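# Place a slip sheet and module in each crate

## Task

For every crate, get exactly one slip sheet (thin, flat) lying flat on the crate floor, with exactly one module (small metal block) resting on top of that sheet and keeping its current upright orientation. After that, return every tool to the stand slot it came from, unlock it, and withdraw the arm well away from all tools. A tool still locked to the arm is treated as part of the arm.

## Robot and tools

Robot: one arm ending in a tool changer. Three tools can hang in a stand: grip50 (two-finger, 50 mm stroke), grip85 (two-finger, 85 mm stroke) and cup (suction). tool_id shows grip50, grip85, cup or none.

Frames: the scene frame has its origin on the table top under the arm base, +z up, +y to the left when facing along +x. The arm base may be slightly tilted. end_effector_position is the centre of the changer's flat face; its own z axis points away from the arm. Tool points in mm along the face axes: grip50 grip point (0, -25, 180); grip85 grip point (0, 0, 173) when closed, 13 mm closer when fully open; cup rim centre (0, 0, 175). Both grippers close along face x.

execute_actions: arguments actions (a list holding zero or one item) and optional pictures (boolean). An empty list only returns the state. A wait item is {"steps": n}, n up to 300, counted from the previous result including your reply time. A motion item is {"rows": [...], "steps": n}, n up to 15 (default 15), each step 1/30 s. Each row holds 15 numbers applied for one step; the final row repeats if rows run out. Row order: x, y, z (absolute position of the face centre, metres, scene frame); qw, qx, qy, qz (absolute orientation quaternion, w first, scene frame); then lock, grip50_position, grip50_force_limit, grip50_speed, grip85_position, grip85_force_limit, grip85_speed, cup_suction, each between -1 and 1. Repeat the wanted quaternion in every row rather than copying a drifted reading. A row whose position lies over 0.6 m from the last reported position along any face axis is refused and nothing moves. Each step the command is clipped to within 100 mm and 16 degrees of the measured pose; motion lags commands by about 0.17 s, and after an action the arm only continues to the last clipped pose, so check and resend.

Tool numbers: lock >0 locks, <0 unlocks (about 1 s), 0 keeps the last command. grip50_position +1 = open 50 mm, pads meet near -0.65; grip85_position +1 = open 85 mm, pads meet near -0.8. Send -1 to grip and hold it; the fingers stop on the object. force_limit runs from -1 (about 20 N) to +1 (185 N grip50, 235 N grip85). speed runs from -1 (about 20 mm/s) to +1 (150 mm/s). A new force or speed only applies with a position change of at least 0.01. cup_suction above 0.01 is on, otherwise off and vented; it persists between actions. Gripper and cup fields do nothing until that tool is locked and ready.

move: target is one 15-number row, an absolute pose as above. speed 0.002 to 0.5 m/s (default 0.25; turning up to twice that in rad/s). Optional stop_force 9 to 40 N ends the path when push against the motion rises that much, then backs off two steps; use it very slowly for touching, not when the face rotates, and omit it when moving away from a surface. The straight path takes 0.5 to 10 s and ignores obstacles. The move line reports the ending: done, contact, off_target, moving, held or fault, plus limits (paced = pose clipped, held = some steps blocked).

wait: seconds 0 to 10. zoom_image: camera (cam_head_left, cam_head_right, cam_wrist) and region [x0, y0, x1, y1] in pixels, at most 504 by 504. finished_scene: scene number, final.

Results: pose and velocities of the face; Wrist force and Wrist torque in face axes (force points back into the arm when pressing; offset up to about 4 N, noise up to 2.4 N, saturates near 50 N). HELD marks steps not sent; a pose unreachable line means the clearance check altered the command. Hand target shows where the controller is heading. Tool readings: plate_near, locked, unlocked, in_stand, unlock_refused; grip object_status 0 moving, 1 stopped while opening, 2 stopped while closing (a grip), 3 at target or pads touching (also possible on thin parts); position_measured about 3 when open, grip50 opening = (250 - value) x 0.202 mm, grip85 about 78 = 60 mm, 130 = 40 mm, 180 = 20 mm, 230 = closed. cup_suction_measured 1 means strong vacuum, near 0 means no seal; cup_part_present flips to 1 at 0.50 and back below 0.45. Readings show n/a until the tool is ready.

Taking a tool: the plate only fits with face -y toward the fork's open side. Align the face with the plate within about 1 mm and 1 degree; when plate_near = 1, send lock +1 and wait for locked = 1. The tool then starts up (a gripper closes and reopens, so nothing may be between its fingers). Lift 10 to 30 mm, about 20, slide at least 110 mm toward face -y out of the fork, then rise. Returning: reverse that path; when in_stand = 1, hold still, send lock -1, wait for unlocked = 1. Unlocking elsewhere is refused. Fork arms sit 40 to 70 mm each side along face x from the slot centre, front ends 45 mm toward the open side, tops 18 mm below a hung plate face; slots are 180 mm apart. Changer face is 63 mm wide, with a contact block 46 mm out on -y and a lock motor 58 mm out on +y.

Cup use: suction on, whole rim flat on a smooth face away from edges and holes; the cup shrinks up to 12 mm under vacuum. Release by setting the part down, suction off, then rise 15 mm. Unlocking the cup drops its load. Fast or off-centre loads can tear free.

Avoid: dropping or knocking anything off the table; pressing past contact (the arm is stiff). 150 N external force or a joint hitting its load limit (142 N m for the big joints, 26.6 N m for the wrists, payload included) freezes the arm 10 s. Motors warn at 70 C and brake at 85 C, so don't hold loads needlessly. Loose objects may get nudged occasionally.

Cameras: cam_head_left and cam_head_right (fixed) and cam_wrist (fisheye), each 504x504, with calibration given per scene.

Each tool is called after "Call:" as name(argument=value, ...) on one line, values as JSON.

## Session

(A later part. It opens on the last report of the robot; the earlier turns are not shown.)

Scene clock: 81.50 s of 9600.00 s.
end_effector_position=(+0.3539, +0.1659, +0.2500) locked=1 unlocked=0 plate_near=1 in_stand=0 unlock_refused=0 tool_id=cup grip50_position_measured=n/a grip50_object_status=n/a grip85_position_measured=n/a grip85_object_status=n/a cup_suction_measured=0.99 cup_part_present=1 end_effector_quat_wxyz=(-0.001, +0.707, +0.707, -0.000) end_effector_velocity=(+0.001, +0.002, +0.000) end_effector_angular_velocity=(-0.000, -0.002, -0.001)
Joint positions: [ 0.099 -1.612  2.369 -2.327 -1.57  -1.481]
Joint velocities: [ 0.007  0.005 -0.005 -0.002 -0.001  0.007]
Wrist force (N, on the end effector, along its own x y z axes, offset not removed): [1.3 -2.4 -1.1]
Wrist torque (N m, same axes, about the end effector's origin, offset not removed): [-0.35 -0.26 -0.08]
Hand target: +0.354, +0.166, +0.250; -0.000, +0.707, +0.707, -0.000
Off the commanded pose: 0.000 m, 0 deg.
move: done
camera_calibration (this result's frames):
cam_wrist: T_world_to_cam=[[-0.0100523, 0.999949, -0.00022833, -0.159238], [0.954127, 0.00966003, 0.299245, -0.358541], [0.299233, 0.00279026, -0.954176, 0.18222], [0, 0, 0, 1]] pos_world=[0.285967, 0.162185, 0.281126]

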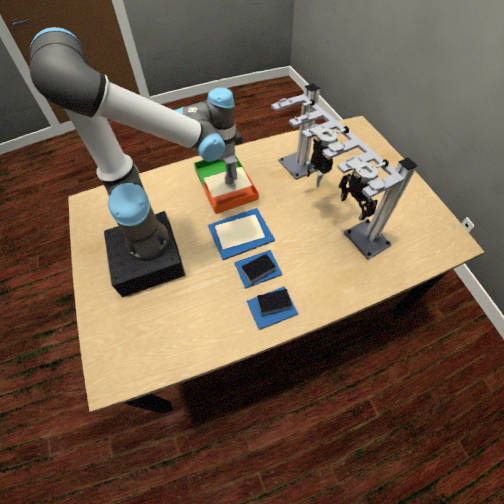

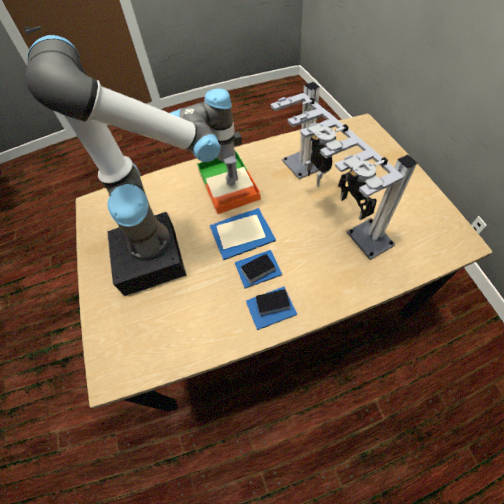

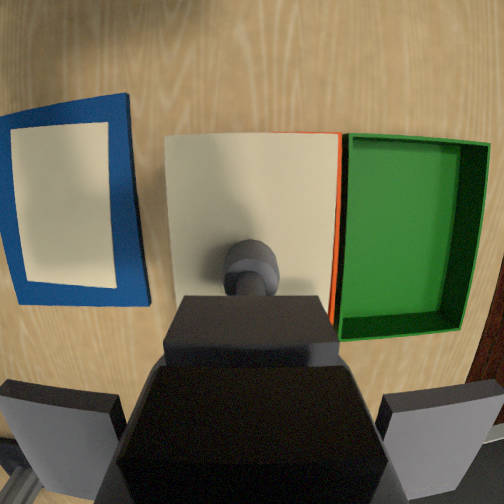

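Call:
move(target=[0.354,0.169,0.218,0,0.7071,0.7071,0,0,1,0,0,1,0,0,1], speed=0.06)

Scene clock: 85.07 s of 9600.00 s.
end_effector_position=(+0.3540, +0.1690, +0.2183) locked=1 unlocked=0 plate_near=1 in_stand=0 unlock_refused=0 tool_id=cup grip50_position_measured=n/a grip50_object_status=n/a grip85_position_measured=n/a grip85_object_status=n/a cup_suction_measured=0.99 cup_part_present=1 end_effector_quat_wxyz=(-0.000, +0.707, +0.707, -0.000) end_effector_velocity=(+0.001, +0.000, -0.003) end_effector_angular_velocity=(+0.000, -0.001, -0.000)
Joint positions: [ 0.108 -1.529  2.404 -2.446 -1.571 -1.472]
Joint velocities: [ 0.     0.009  0.002 -0.012  0.     0.   ]
Wrist force (N, on the end effector, along its own x y z axes, offset not removed): [1.3 -0.4 -0.6]
Wrist torque (N m, same axes, about the end effector's origin, offset not removed): [-0.26 -0.22 -0.04]
Hand target: +0.354, +0.169, +0.218; -0.000, +0.707, +0.707, -0.000
Off the commanded pose: 0.000 m, 0 deg.
move: done
camera_calibration (this result's frames):
cam_wrist: T_world_to_cam=[[-0.010007, 0.99995, -0.000877717, -0.162142], [0.953922, 0.00980965, 0.299893, -0.349337], [0.299886, 0.00216376, -0.953972, 0.151729], [0, 0, 0, 1]] pos_world=[0.286117, 0.165233, 0.249367]

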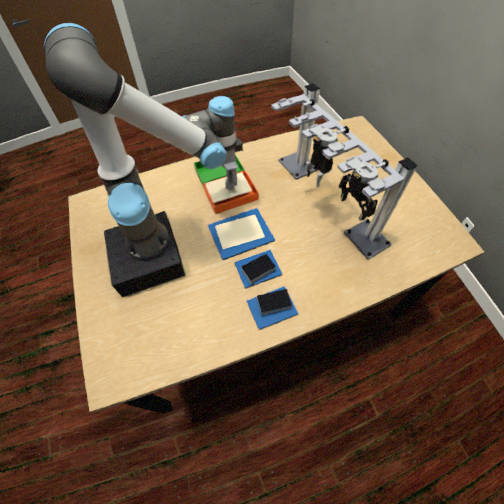

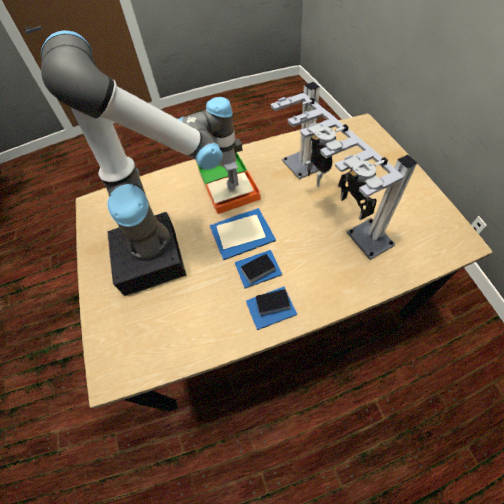

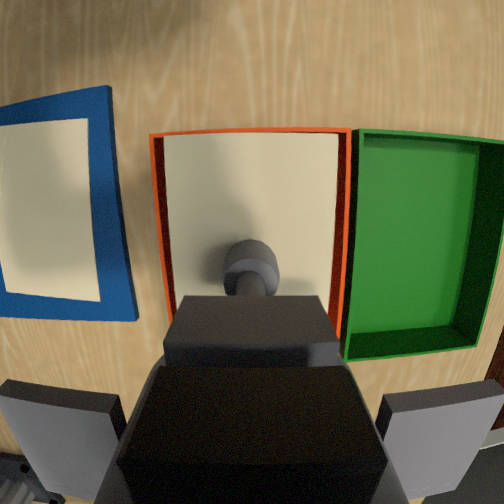

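Call:
move(target=[0.347,0.169,0.208,0,0.6947,0.7193,0,0,1,0,0,1,0,0,1], speed=0.03)

Call:
zoom_image(camera="cam_head_right", region=[180,140,280,230])

Scene clock: 91.67 s of 9600.00 s.
end_effector_position=(+0.3472, +0.1690, +0.2083) locked=1 unlocked=0 plate_near=1 in_stand=0 unlock_refused=0 tool_id=cup grip50_position_measured=n/a grip50_object_status=n/a grip85_position_measured=n/a grip85_object_status=n/a cup_suction_measured=0.99 cup_part_present=1 end_effector_quat_wxyz=(-0.000, +0.695, +0.719, -0.000) end_effector_velocity=(-0.002, +0.000, -0.002) end_effector_angular_velocity=(-0.000, -0.001, +0.010)
Joint positions: [ 0.11  -1.516  2.43  -2.486 -1.571 -1.504]
Joint velocities: [ 0.001  0.003  0.007 -0.011 -0.    -0.009]
Wrist force (N, on the end effector, along its own x y z axes, offset not removed): [1.4 -1.0 -0.7]
Wrist torque (N m, same axes, about the end effector's origin, offset not removed): [-0.28 -0.27 -0.07]
Hand target: +0.347, +0.169, +0.208; -0.000, +0.695, +0.719, -0.000
Off the commanded pose: 0.000 m, 0 deg.
move: done
camera_calibration (this result's frames):
cam_wrist: T_world_to_cam=[[-0.0437169, 0.999044, -0.000924175, -0.150385], [0.953032, 0.041981, 0.299945, -0.34498], [0.299697, 0.0122319, -0.953956, 0.142551], [0, 0, 0, 1]] pos_world=[0.27948, 0.16298, 0.239324]

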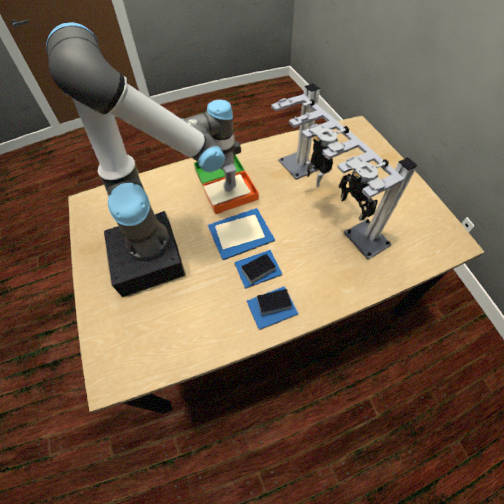

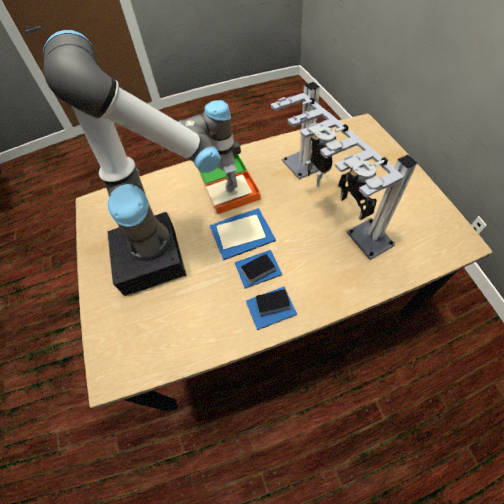

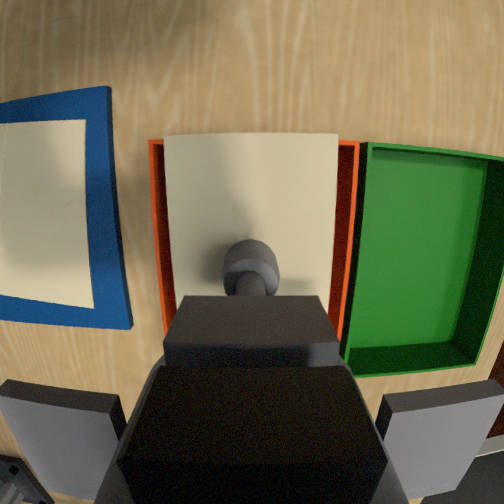

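Region (180, 140, 280, 230) of cam_head_right's 504x504 image, scaled by 5.040, with more detail than that image has; it fills the top 454 rows of this view, and the rest is white.

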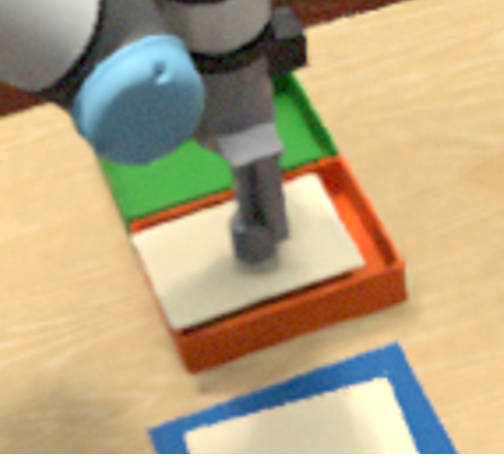

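Call:
move(target=[0.347,0.169,0.216,0,0.6947,0.7193,0,0,1,0,0,1,0,0,1], speed=0.03)

Call:
move(target=[0.364,0.171,0.214,0,0.6978,0.7163,0,0,1,0,0,1,0,0,1], speed=0.04)

Call:
zoom_image(camera="cam_head_right", region=[180,140,280,230])

Scene clock: 96.77 s of 9600.00 s.
end_effector_position=(+0.3470, +0.1690, +0.2156) locked=1 unlocked=0 plate_near=1 in_stand=0 unlock_refused=0 tool_id=cup grip50_position_measured=n/a grip50_object_status=n/a grip85_position_measured=n/a grip85_object_status=n/a cup_suction_measured=0.99 cup_part_present=1 end_effector_quat_wxyz=(+0.000, +0.695, +0.719, +0.000) end_effector_velocity=(+0.000, -0.001, +0.003) end_effector_angular_velocity=(+0.000, +0.001, -0.002)
Joint positions: [ 0.11  -1.537  2.423 -2.457 -1.571 -1.505]
Joint velocities: [-0.002 -0.008 -0.003  0.012  0.001  0.   ]
Wrist force (N, on the end effector, along its own x y z axes, offset not removed): [2.1 -0.3 -0.1]
Wrist torque (N m, same axes, about the end effector's origin, offset not removed): [-0.17 -0.17 -0.04]
Hand target: +0.347, +0.169, +0.216; +0.000, +0.695, +0.719, +0.000
Off the commanded pose: 0.000 m, 0 deg.
move: done
camera_calibration (this result's frames):
cam_wrist: T_world_to_cam=[[-0.0447824, 0.998996, -0.000887322, -0.150022], [0.952963, 0.0429853, 0.300022, -0.34712], [0.299759, 0.0125901, -0.953932, 0.149546], [0, 0, 0, 1]] pos_world=[0.279247, 0.16291, 0.246667]

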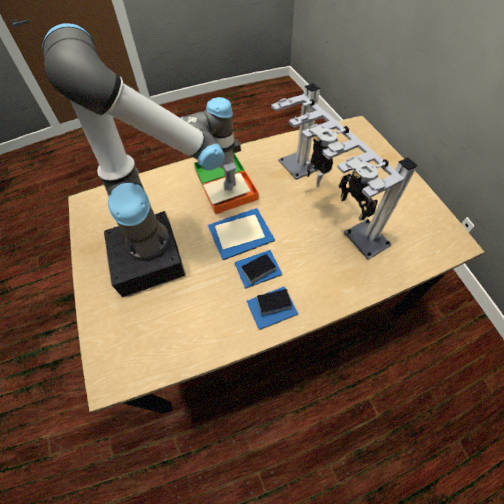

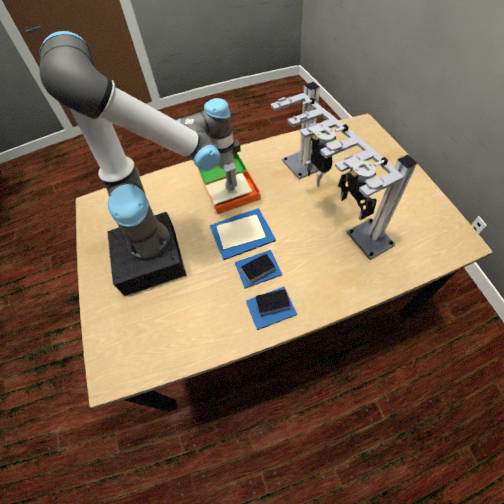

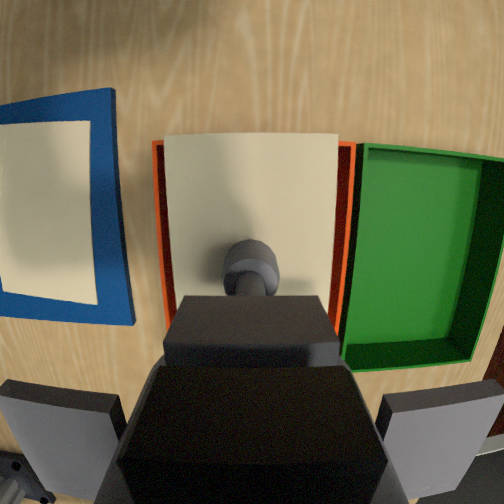

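Scene clock: 97.60 s of 9600.00 s.
end_effector_position=(+0.3636, +0.1709, +0.2141) locked=1 unlocked=0 plate_near=1 in_stand=0 unlock_refused=0 tool_id=cup grip50_position_measured=n/a grip50_object_status=n/a grip85_position_measured=n/a grip85_object_status=n/a cup_suction_measured=0.99 cup_part_present=1 end_effector_quat_wxyz=(-0.000, +0.698, +0.716, +0.000) end_effector_velocity=(+0.003, +0.000, -0.001) end_effector_angular_velocity=(-0.001, +0.000, -0.001)
Joint positions: [ 0.111 -1.495  2.384 -2.46  -1.571 -1.496]
Joint velocities: [ 0.     0.008 -0.008 -0.    -0.001  0.001]
Wrist force (N, on the end effector, along its own x y z axes, offset not removed): [2.0 -0.7 -0.9]
Wrist torque (N m, same axes, about the end effector's origin, offset not removed): [-0.15 -0.18 -0.03]
Hand target: +0.364, +0.171, +0.214; -0.000, +0.698, +0.716, +0.000
Off the commanded pose: 0.000 m, 0 deg.
move: done
camera_calibration (this result's frames):
cam_wrist: T_world_to_cam=[[-0.0363385, 0.999339, -0.00086405, -0.154355], [0.953298, 0.0349237, 0.300007, -0.361334], [0.299839, 0.0100781, -0.953937, 0.143422], [0, 0, 0, 1]] pos_world=[0.295847, 0.165426, 0.245085]

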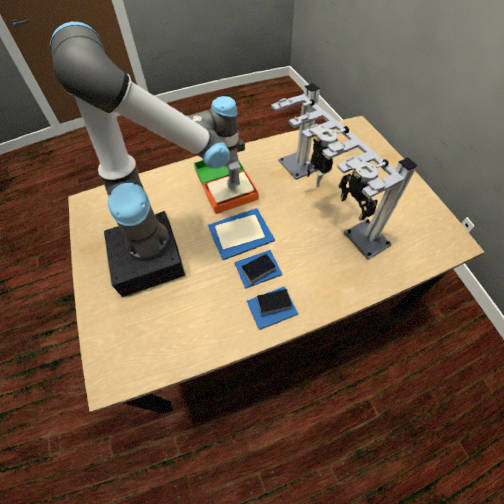

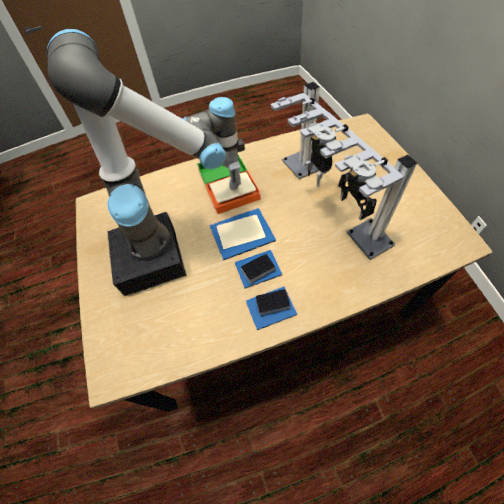

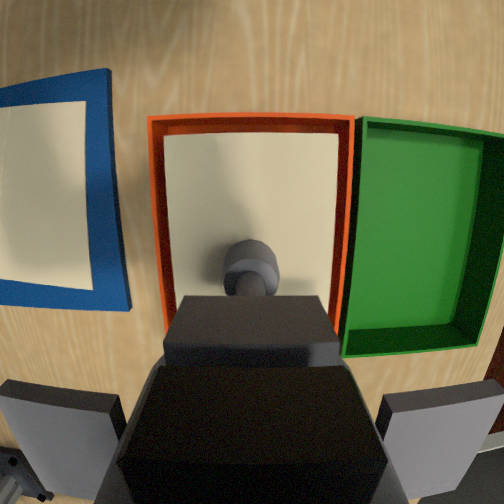

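Region (180, 140, 280, 230) of cam_head_right's 504x504 image, scaled by 5.040, with more detail than that image has; it fills the top 454 rows of this view, and the rest is white.

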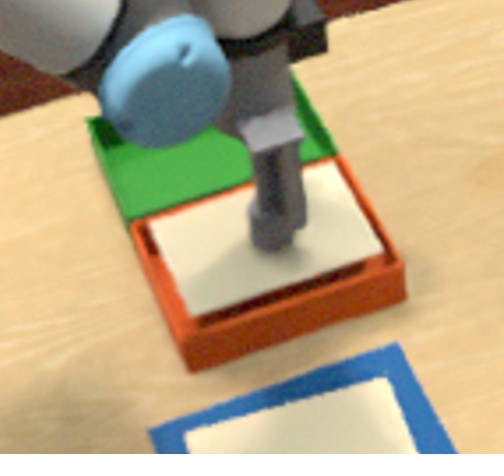

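Call:
move(target=[0.363,0.171,0.1705,0,0.6978,0.7163,0,0,1,0,0,1,0,0,1], speed=0.03)

Call:
move(target=[0.363,0.171,0.172,0,0.6978,0.7163,0,0,1,0,0,1,0,0,0], speed=0.002)

Call:
move(target=[0.363,0.171,0.25,0,0.6978,0.7163,0,0,1,0,0,1,0,0,0], speed=0.1)

Call:
move(target=[0.329,-0.0225,0.235,0,0.7193,0.6947,0,0,1,0,0,1,0,0,0])

Call:
move(target=[0.329,-0.0225,0.195,0,0.7193,0.6947,0,0,1,0,0,1,0,0,0], speed=0.1)

Call:
move(target=[0.329,-0.0225,0.180,0,0.7193,0.6947,0,0,1,0,0,1,0,0,1], speed=0.015)

Call:
move(target=[0.329,-0.0225,0.25,0,0.7193,0.6947,0,0,1,0,0,1,0,0,1], speed=0.1)

Call:
move(target=[0.36,0.314,0.25,0,0.7071,0.7071,0,0,1,0,0,1,0,0,1], speed=0.2)

Call:
move(target=[0.36,0.314,0.216,0,0.7071,0.7071,0,0,1,0,0,1,0,0,1], speed=0.06)

Scene clock: 115.37 s of 9600.00 s.
end_effector_position=(+0.3631, +0.1710, +0.1708) locked=1 unlocked=0 plate_near=1 in_stand=0 unlock_refused=0 tool_id=cup grip50_position_measured=n/a grip50_object_status=n/a grip85_position_measured=n/a grip85_object_status=n/a cup_suction_measured=0.99 cup_part_present=1 end_effector_quat_wxyz=(-0.000, +0.698, +0.716, -0.000) end_effector_velocity=(-0.000, -0.000, -0.003) end_effector_angular_velocity=(-0.001, +0.000, +0.000)
Joint positions: [ 0.111 -1.371  2.423 -2.623 -1.571 -1.495]
Joint velocities: [ 0.     0.008  0.002 -0.01  -0.001 -0.   ]
Wrist force (N, on the end effector, along its own x y z axes, offset not removed): [-0.1 -0.2 -0.5]
Wrist torque (N m, same axes, about the end effector's origin, offset not removed): [-0.16 -0.05 -0.09]
Hand target: +0.363, +0.171, +0.170; -0.000, +0.698, +0.716, -0.000
Off the commanded pose: 0.000 m, 0 deg.
move: done
camera_calibration (this result's frames):
cam_wrist: T_world_to_cam=[[-0.0361571, 0.999346, -0.000890266, -0.154529], [0.953322, 0.0347591, 0.299949, -0.347772], [0.299784, 0.00999657, -0.953955, 0.102325], [0, 0, 0, 1]] pos_world=[0.295276, 0.165493, 0.201789]

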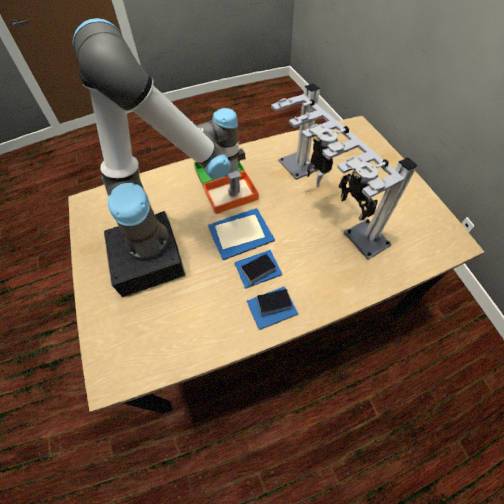

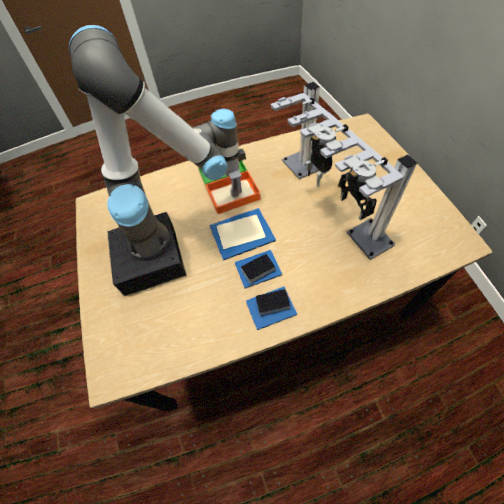

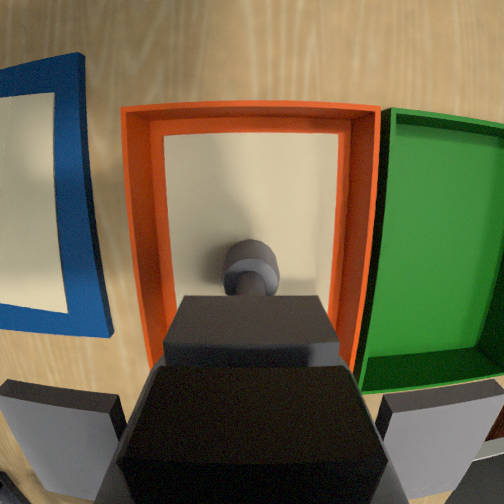

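Scene clock: 116.20 s of 9600.00 s.
end_effector_position=(+0.3630, +0.1710, +0.1719) locked=1 unlocked=0 plate_near=1 in_stand=0 unlock_refused=0 tool_id=cup grip50_position_measured=n/a grip50_object_status=n/a grip85_position_measured=n/a grip85_object_status=n/a cup_suction_measured=0.00 cup_part_present=0 end_effector_quat_wxyz=(-0.000, +0.698, +0.716, -0.000) end_effector_velocity=(-0.000, -0.000, +0.000) end_effector_angular_velocity=(-0.000, -0.000, +0.000)
Joint positions: [ 0.111 -1.375  2.422 -2.618 -1.571 -1.495]
Joint velocities: [-0.    -0.001  0.     0.    -0.001 -0.   ]
Wrist force (N, on the end effector, along its own x y z axes, offset not removed): [0.8 0.4 -15.3]
Wrist torque (N m, same axes, about the end effector's origin, offset not removed): [-0.03 -0.17 -0.14]
Hand target: +0.363, +0.171, +0.172; +0.000, +0.698, +0.716, +0.000
Off the commanded pose: 0.000 m, 0 deg.
move: done
camera_calibration (this result's frames):
cam_wrist: T_world_to_cam=[[-0.0361568, 0.999346, -0.000887902, -0.154527], [0.953312, 0.0347578, 0.299982, -0.348065], [0.299816, 0.00999993, -0.953945, 0.10346], [0, 0, 0, 1]] pos_world=[0.295208, 0.165489, 0.202971]

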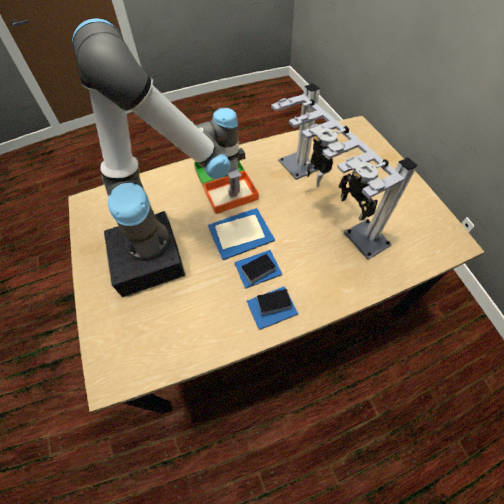

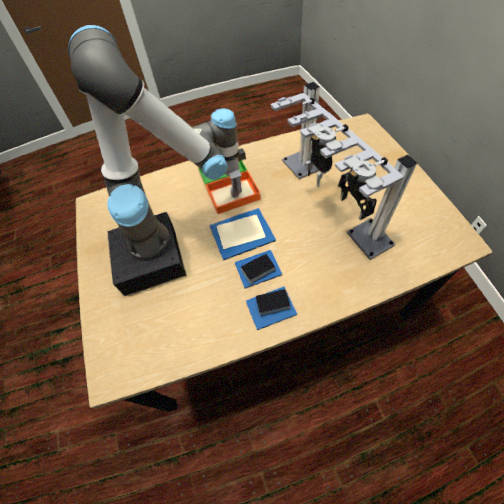

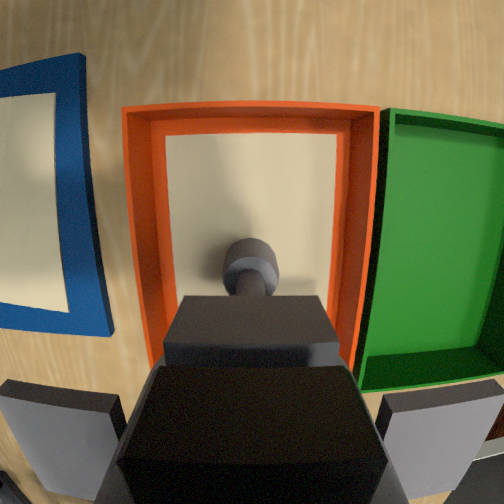

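Scene clock: 117.50 s of 9600.00 s.
end_effector_position=(+0.3629, +0.1710, +0.2498) locked=1 unlocked=0 plate_near=1 in_stand=0 unlock_refused=0 tool_id=cup grip50_position_measured=n/a grip50_object_status=n/a grip85_position_measured=n/a grip85_object_status=n/a cup_suction_measured=0.00 cup_part_present=0 end_effector_quat_wxyz=(+0.000, +0.698, +0.716, +0.000) end_effector_velocity=(+0.000, -0.001, +0.003) end_effector_angular_velocity=(-0.001, +0.001, -0.000)
Joint positions: [ 0.111 -1.585  2.344 -2.33  -1.571 -1.495]
Joint velocities: [-0.001 -0.006 -0.004  0.012 -0.001 -0.001]
Wrist force (N, on the end effector, along its own x y z axes, offset not removed): [1.3 -0.3 -1.3]
Wrist torque (N m, same axes, about the end effector's origin, offset not removed): [-0.12 -0.28 -0.04]
Hand target: +0.363, +0.171, +0.250; +0.000, +0.698, +0.716, +0.000
Off the commanded pose: 0.000 m, 0 deg.
move: done
camera_calibration (this result's frames):
cam_wrist: T_world_to_cam=[[-0.0362354, 0.999343, -0.000913423, -0.154455], [0.953262, 0.0348389, 0.300129, -0.371325], [0.299964, 0.0100046, -0.953898, 0.177691], [0, 0, 0, 1]] pos_world=[0.295073, 0.165513, 0.280803]

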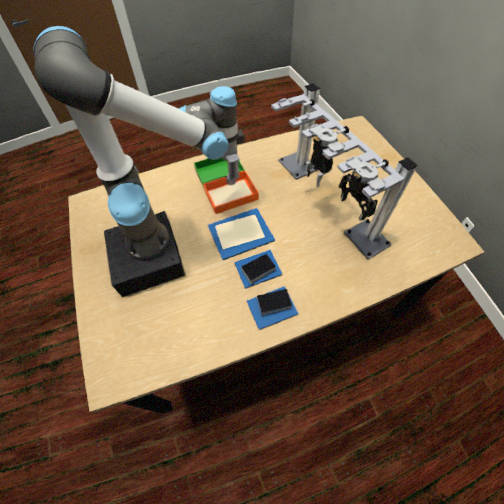

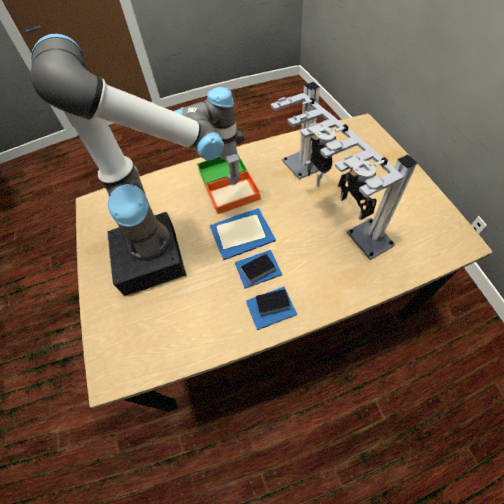

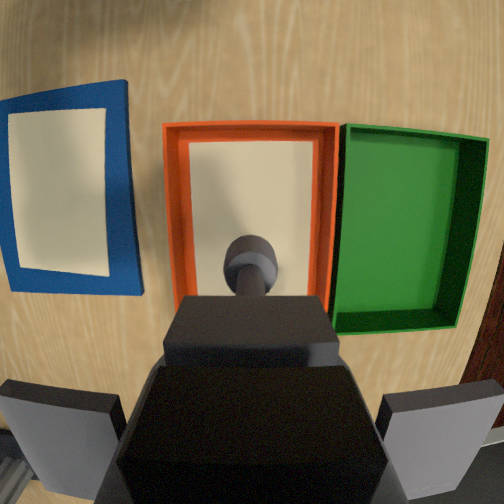

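Scene clock: 119.00 s of 9600.00 s.
end_effector_position=(+0.3291, -0.0224, +0.2350) locked=1 unlocked=0 plate_near=1 in_stand=0 unlock_refused=0 tool_id=cup grip50_position_measured=n/a grip50_object_status=n/a grip85_position_measured=n/a grip85_object_status=n/a cup_suction_measured=0.00 cup_part_present=0 end_effector_quat_wxyz=(+0.001, +0.719, +0.695, +0.000) end_effector_velocity=(-0.000, -0.003, +0.000) end_effector_angular_velocity=(+0.002, -0.001, -0.001)
Joint positions: [-0.475 -1.747  2.536 -2.361 -1.571 -2.02 ]
Joint velocities: [-0.01  -0.001  0.     0.001  0.002 -0.009]
Wrist force (N, on the end effector, along its own x y z axes, offset not removed): [1.8 0.8 0.4]
Wrist torque (N m, same axes, about the end effector's origin, offset not removed): [-0.05 -0.23 -0.07]
Hand target: +0.329, -0.023, +0.235; +0.000, +0.719, +0.695, +0.000
Off the commanded pose: 0.000 m, 0 deg.
move: done
camera_calibration (this result's frames):
cam_wrist: T_world_to_cam=[[0.024851, 0.99969, -0.00157218, 0.0177128], [0.953415, -0.0232276, 0.300766, -0.329474], [0.300636, -0.00897327, -0.953697, 0.174928], [0, 0, 0, 1]] pos_world=[0.261096, -0.0237905, 0.265951]

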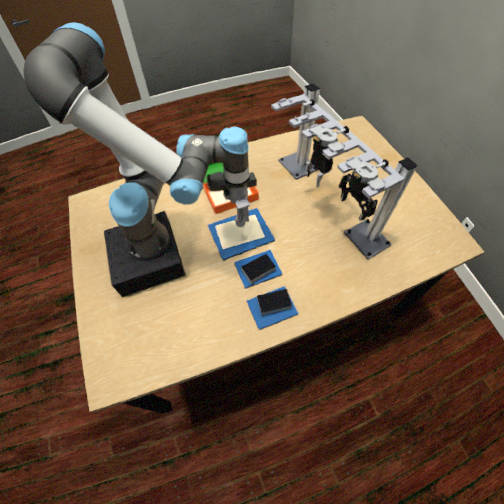

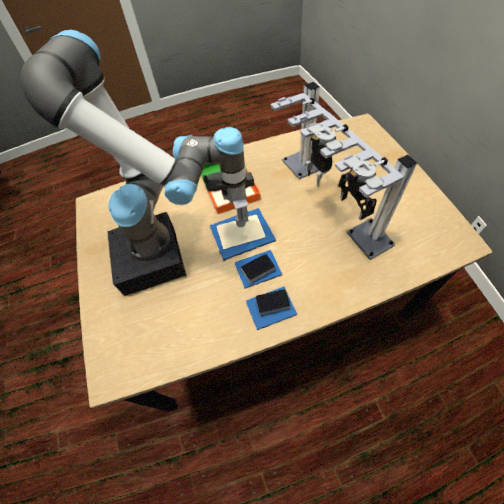

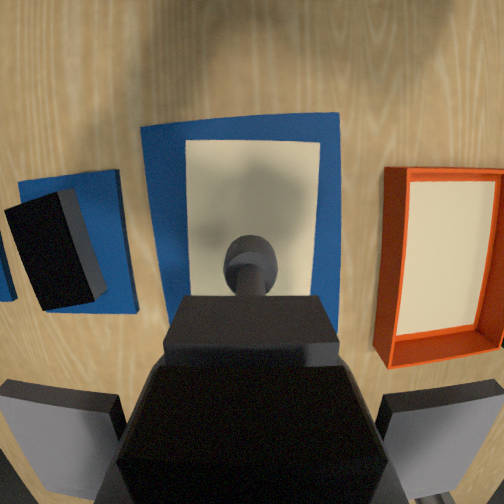

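Scene clock: 119.97 s of 9600.00 s.
end_effector_position=(+0.3290, -0.0225, +0.1953) locked=1 unlocked=0 plate_near=1 in_stand=0 unlock_refused=0 tool_id=cup grip50_position_measured=n/a grip50_object_status=n/a grip85_position_measured=n/a grip85_object_status=n/a cup_suction_measured=0.00 cup_part_present=0 end_effector_quat_wxyz=(-0.000, +0.719, +0.695, +0.000) end_effector_velocity=(+0.001, -0.000, -0.003) end_effector_angular_velocity=(-0.001, -0.000, +0.000)
Joint positions: [-0.475 -1.616  2.588 -2.543 -1.571 -2.021]
Joint velocities: [ 0.001  0.012  0.002 -0.014 -0.001  0.001]
Wrist force (N, on the end effector, along its own x y z axes, offset not removed): [1.8 1.1 -1.0]
Wrist torque (N m, same axes, about the end effector's origin, offset not removed): [-0.08 -0.33 -0.01]
Hand target: +0.329, -0.023, +0.195; -0.000, +0.719, +0.695, -0.000
Off the commanded pose: 0.000 m, 0 deg.
move: done
camera_calibration (this result's frames):
cam_wrist: T_world_to_cam=[[0.0248686, 0.99969, -0.000723924, 0.0175764], [0.953681, -0.0235069, 0.299901, -0.317358], [0.299791, -0.00814852, -0.95397, 0.137438], [0, 0, 0, 1]] pos_world=[0.261018, -0.0239112, 0.2263]

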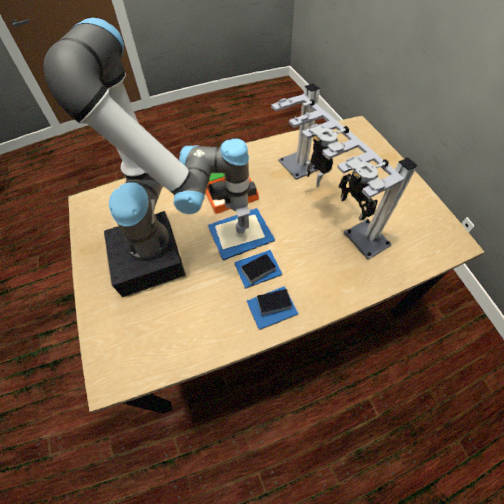

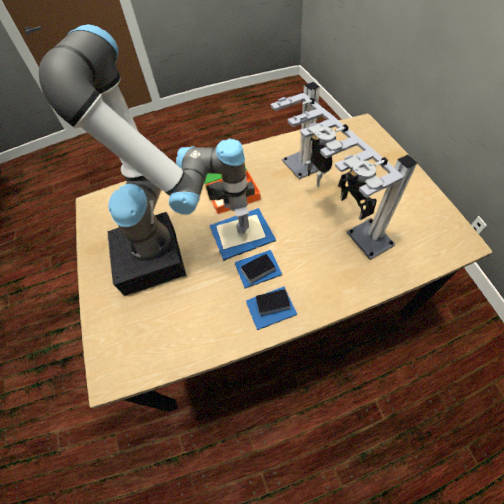

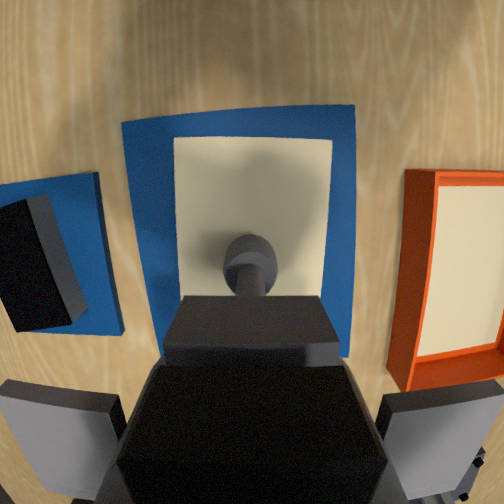

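Scene clock: 121.23 s of 9600.00 s.
end_effector_position=(+0.3290, -0.0225, +0.1803) locked=1 unlocked=0 plate_near=1 in_stand=0 unlock_refused=0 tool_id=cup grip50_position_measured=n/a grip50_object_status=n/a grip85_position_measured=n/a grip85_object_status=n/a cup_suction_measured=0.98 cup_part_present=1 end_effector_quat_wxyz=(-0.000, +0.719, +0.695, -0.000) end_effector_velocity=(-0.000, +0.000, -0.003) end_effector_angular_velocity=(+0.000, -0.000, +0.000)
Joint positions: [-0.475 -1.559  2.604 -2.617 -1.571 -2.021]
Joint velocities: [ 0.001  0.011  0.004 -0.015  0.001  0.   ]
Wrist force (N, on the end effector, along its own x y z axes, offset not removed): [0.9 -0.3 -0.9]
Wrist torque (N m, same axes, about the end effector's origin, offset not removed): [-0.17 -0.16 -0.16]
Hand target: +0.329, -0.023, +0.180; -0.000, +0.719, +0.695, -0.000
Off the commanded pose: 0.000 m, 0 deg.
move: done
camera_calibration (this result's frames):
cam_wrist: T_world_to_cam=[[0.0247708, 0.999693, -0.000856301, 0.0175917], [0.953669, -0.0233735, 0.299949, -0.312882], [0.299837, -0.00824661, -0.953955, 0.123181], [0, 0, 0, 1]] pos_world=[0.261016, -0.0238836, 0.211372]

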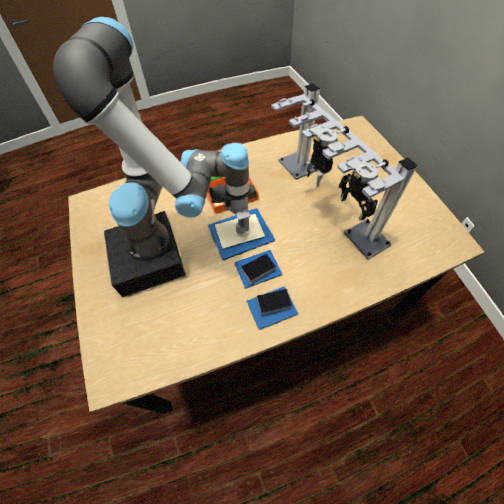

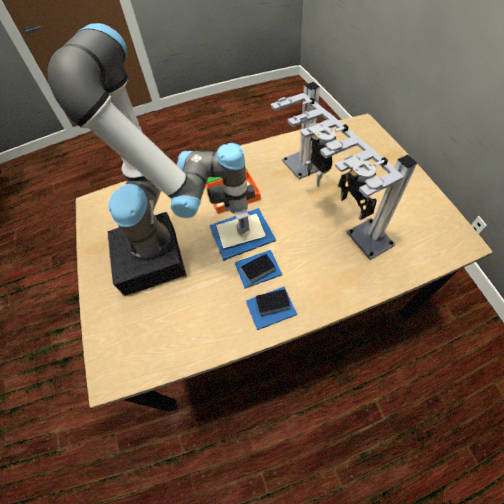

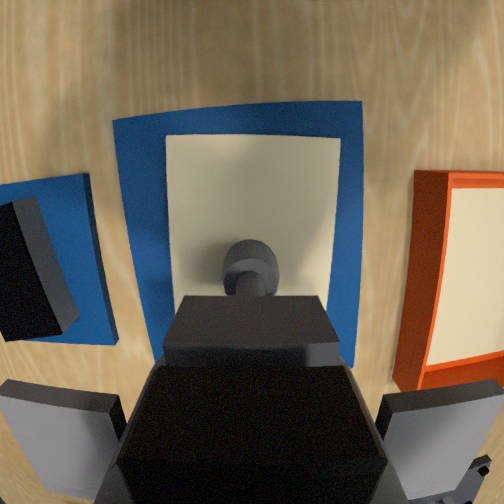

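Scene clock: 122.47 s of 9600.00 s.
end_effector_position=(+0.3289, -0.0224, +0.2498) locked=1 unlocked=0 plate_near=1 in_stand=0 unlock_refused=0 tool_id=cup grip50_position_measured=n/a grip50_object_status=n/a grip85_position_measured=n/a grip85_object_status=n/a cup_suction_measured=0.99 cup_part_present=1 end_effector_quat_wxyz=(+0.000, +0.719, +0.695, +0.000) end_effector_velocity=(-0.000, -0.000, +0.003) end_effector_angular_velocity=(+0.000, +0.000, +0.000)
Joint positions: [-0.475 -1.789  2.513 -2.296 -1.571 -2.02 ]
Joint velocities: [-0.    -0.009 -0.005  0.014 -0.    -0.001]
Wrist force (N, on the end effector, along its own x y z axes, offset not removed): [1.2 0.3 -1.4]
Wrist torque (N m, same axes, about the end effector's origin, offset not removed): [-0.16 -0.22 -0.05]
Hand target: +0.329, -0.022, +0.250; +0.000, +0.719, +0.695, +0.000
Off the commanded pose: 0.000 m, 0 deg.
move: done
camera_calibration (this result's frames):
cam_wrist: T_world_to_cam=[[0.0247341, 0.999694, -0.0010021, 0.0176011], [0.953604, -0.0232929, 0.300162, -0.333642], [0.300047, -0.00837984, -0.953888, 0.189369], [0, 0, 0, 1]] pos_world=[0.260907, -0.0237803, 0.280802]

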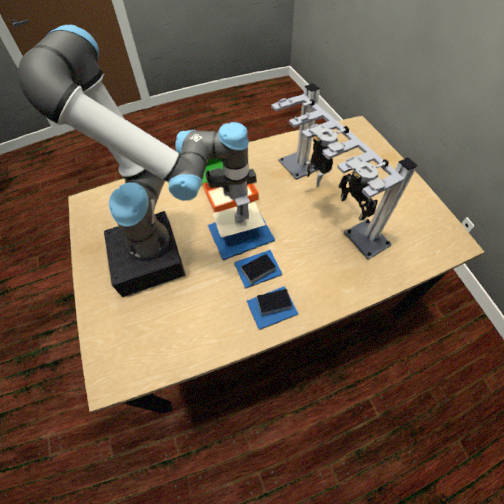

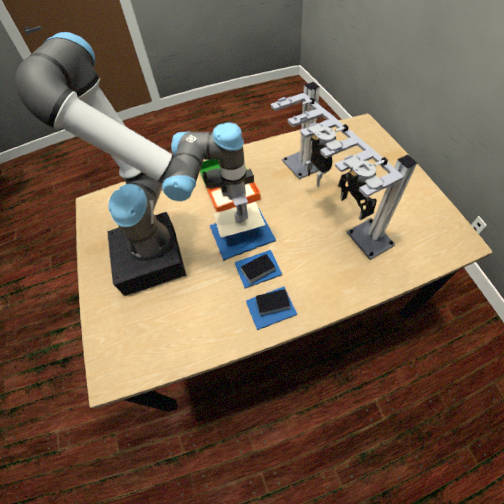

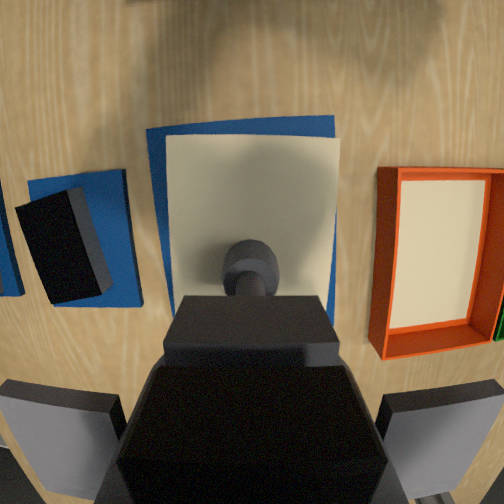

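Scene clock: 124.83 s of 9600.00 s.
end_effector_position=(+0.3598, +0.3141, +0.2501) locked=1 unlocked=0 plate_near=1 in_stand=0 unlock_refused=0 tool_id=cup grip50_position_measured=n/a grip50_object_status=n/a grip85_position_measured=n/a grip85_object_status=n/a cup_suction_measured=0.99 cup_part_present=1 end_effector_quat_wxyz=(-0.001, +0.707, +0.707, -0.000) end_effector_velocity=(+0.000, +0.002, -0.001) end_effector_angular_velocity=(-0.002, +0.002, -0.000)
Joint positions: [ 0.444 -1.408  2.146 -2.308 -1.57  -1.136]
Joint velocities: [ 0.004  0.006 -0.005  0.002 -0.001  0.005]
Wrist force (N, on the end effector, along its own x y z axes, offset not removed): [0.3 -0.6 -1.1]
Wrist torque (N m, same axes, about the end effector's origin, offset not removed): [-0.18 -0.14 -0.11]
Hand target: +0.360, +0.314, +0.250; -0.001, +0.707, +0.707, -0.000
Off the commanded pose: 0.000 m, 0 deg.
move: done
camera_calibration (this result's frames):
cam_wrist: T_world_to_cam=[[-0.0100264, 0.99995, -0.000215359, -0.307318], [0.954308, 0.00963306, 0.298669, -0.365556], [0.298656, 0.00278905, -0.954357, 0.180316], [0, 0, 0, 1]] pos_world=[0.291919, 0.310321, 0.2812]

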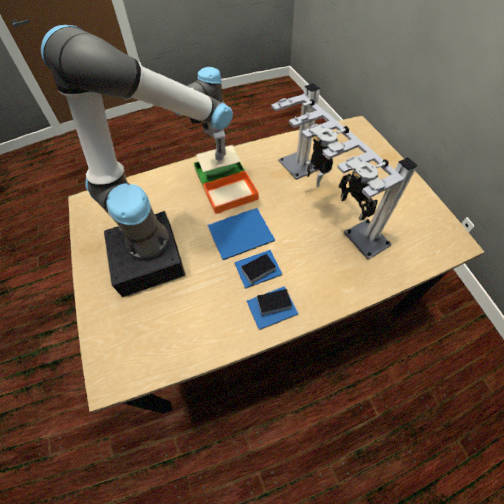

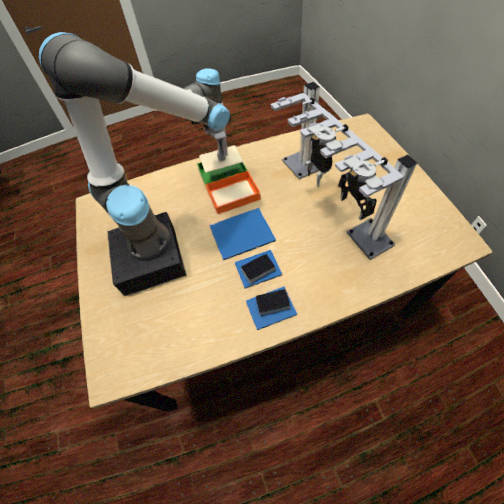

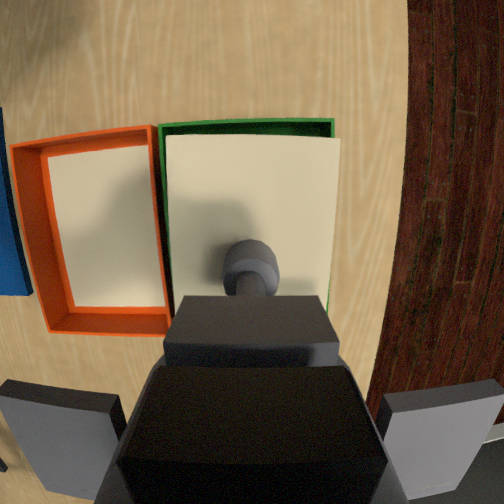

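Scene clock: 125.83 s of 9600.00 s.
end_effector_position=(+0.3600, +0.3140, +0.2163) locked=1 unlocked=0 plate_near=1 in_stand=0 unlock_refused=0 tool_id=cup grip50_position_measured=n/a grip50_object_status=n/a grip85_position_measured=n/a grip85_object_status=n/a cup_suction_measured=0.99 cup_part_present=1 end_effector_quat_wxyz=(-0.000, +0.707, +0.707, -0.000) end_effector_velocity=(+0.000, -0.001, -0.003) end_effector_angular_velocity=(-0.001, -0.000, -0.002)
Joint positions: [ 0.444 -1.34   2.18  -2.411 -1.571 -1.136]
Joint velocities: [-0.001  0.007  0.003 -0.009 -0.001  0.   ]
Wrist force (N, on the end effector, along its own x y z axes, offset not removed): [0.8 0.0 -1.0]
Wrist torque (N m, same axes, about the end effector's origin, offset not removed): [-0.16 -0.14 -0.03]
Hand target: +0.360, +0.314, +0.216; -0.000, +0.707, +0.707, -0.000
Off the commanded pose: 0.000 m, 0 deg.
move: done
camera_calibration (this result's frames):
cam_wrist: T_world_to_cam=[[-0.0100596, 0.999949, -0.000900939, -0.3071], [0.953907, 0.00986669, 0.299939, -0.355908], [0.299933, 0.00215786, -0.953958, 0.147686], [0, 0, 0, 1]] pos_world=[0.292118, 0.310277, 0.247361]

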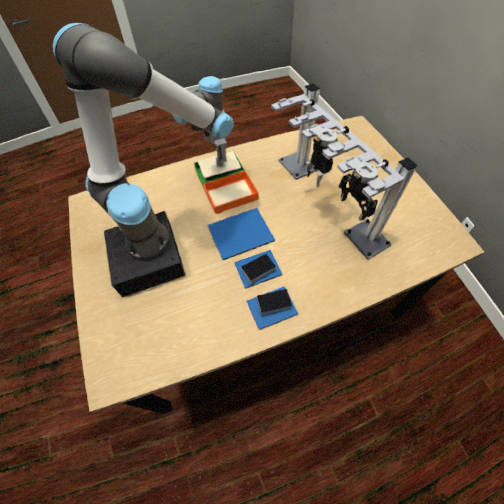

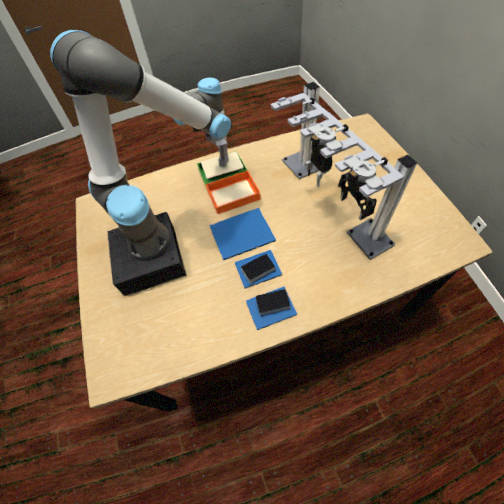

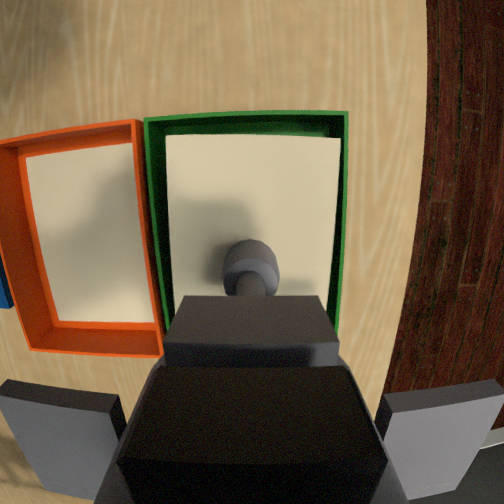

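Call:
move(target=[0.358,0.313,0.213,0,0.6884,0.7254,0,0,1,0,0,1,0,0,1], speed=0.04)

Scene clock: 133.20 s of 9600.00 s.
end_effector_position=(+0.3581, +0.3130, +0.2131) locked=1 unlocked=0 plate_near=1 in_stand=0 unlock_refused=0 tool_id=cup grip50_position_measured=n/a grip50_object_status=n/a grip85_position_measured=n/a grip85_object_status=n/a cup_suction_measured=0.99 cup_part_present=1 end_effector_quat_wxyz=(+0.000, +0.689, +0.725, -0.000) end_effector_velocity=(-0.000, -0.000, -0.001) end_effector_angular_velocity=(-0.000, -0.001, +0.018)
Joint positions: [ 0.444 -1.337  2.189 -2.423 -1.571 -1.186]
Joint velocities: [-0.     0.     0.002 -0.003 -0.001 -0.018]
Wrist force (N, on the end effector, along its own x y z axes, offset not removed): [1.2 -0.2 -2.3]
Wrist torque (N m, same axes, about the end effector's origin, offset not removed): [-0.19 -0.10 -0.07]
Hand target: +0.358, +0.313, +0.213; +0.000, +0.688, +0.725, -0.000
Off the commanded pose: 0.000 m, 0 deg.
move: done
camera_calibration (this result's frames):
cam_wrist: T_world_to_cam=[[-0.0599743, 0.998199, -0.000931497, -0.287725], [0.952208, 0.0574909, 0.299992, -0.367407], [0.299505, 0.0171048, -0.953941, 0.140687], [0, 0, 0, 1]] pos_world=[0.290456, 0.305923, 0.244158]

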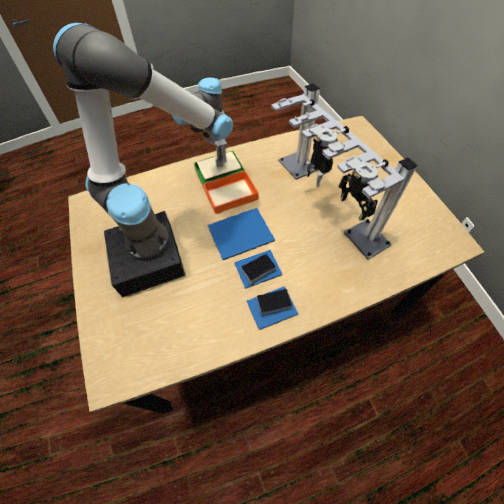

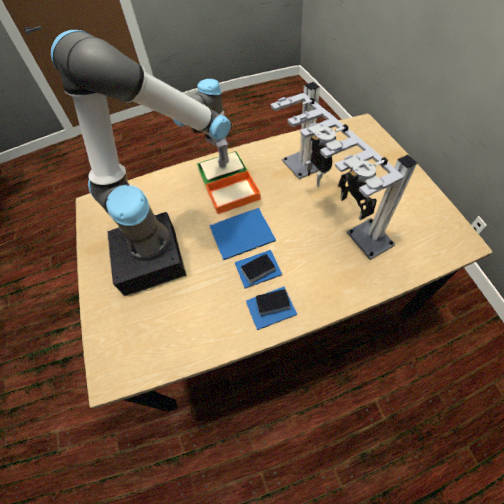

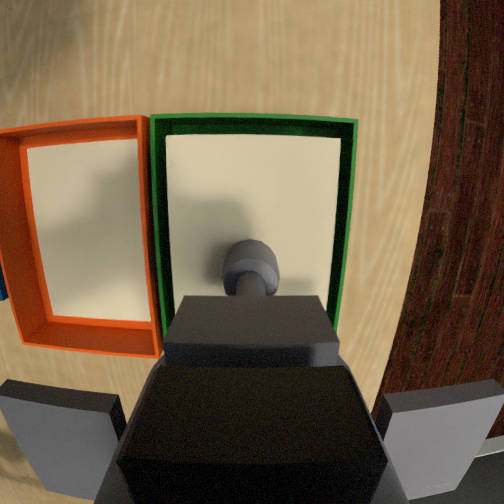

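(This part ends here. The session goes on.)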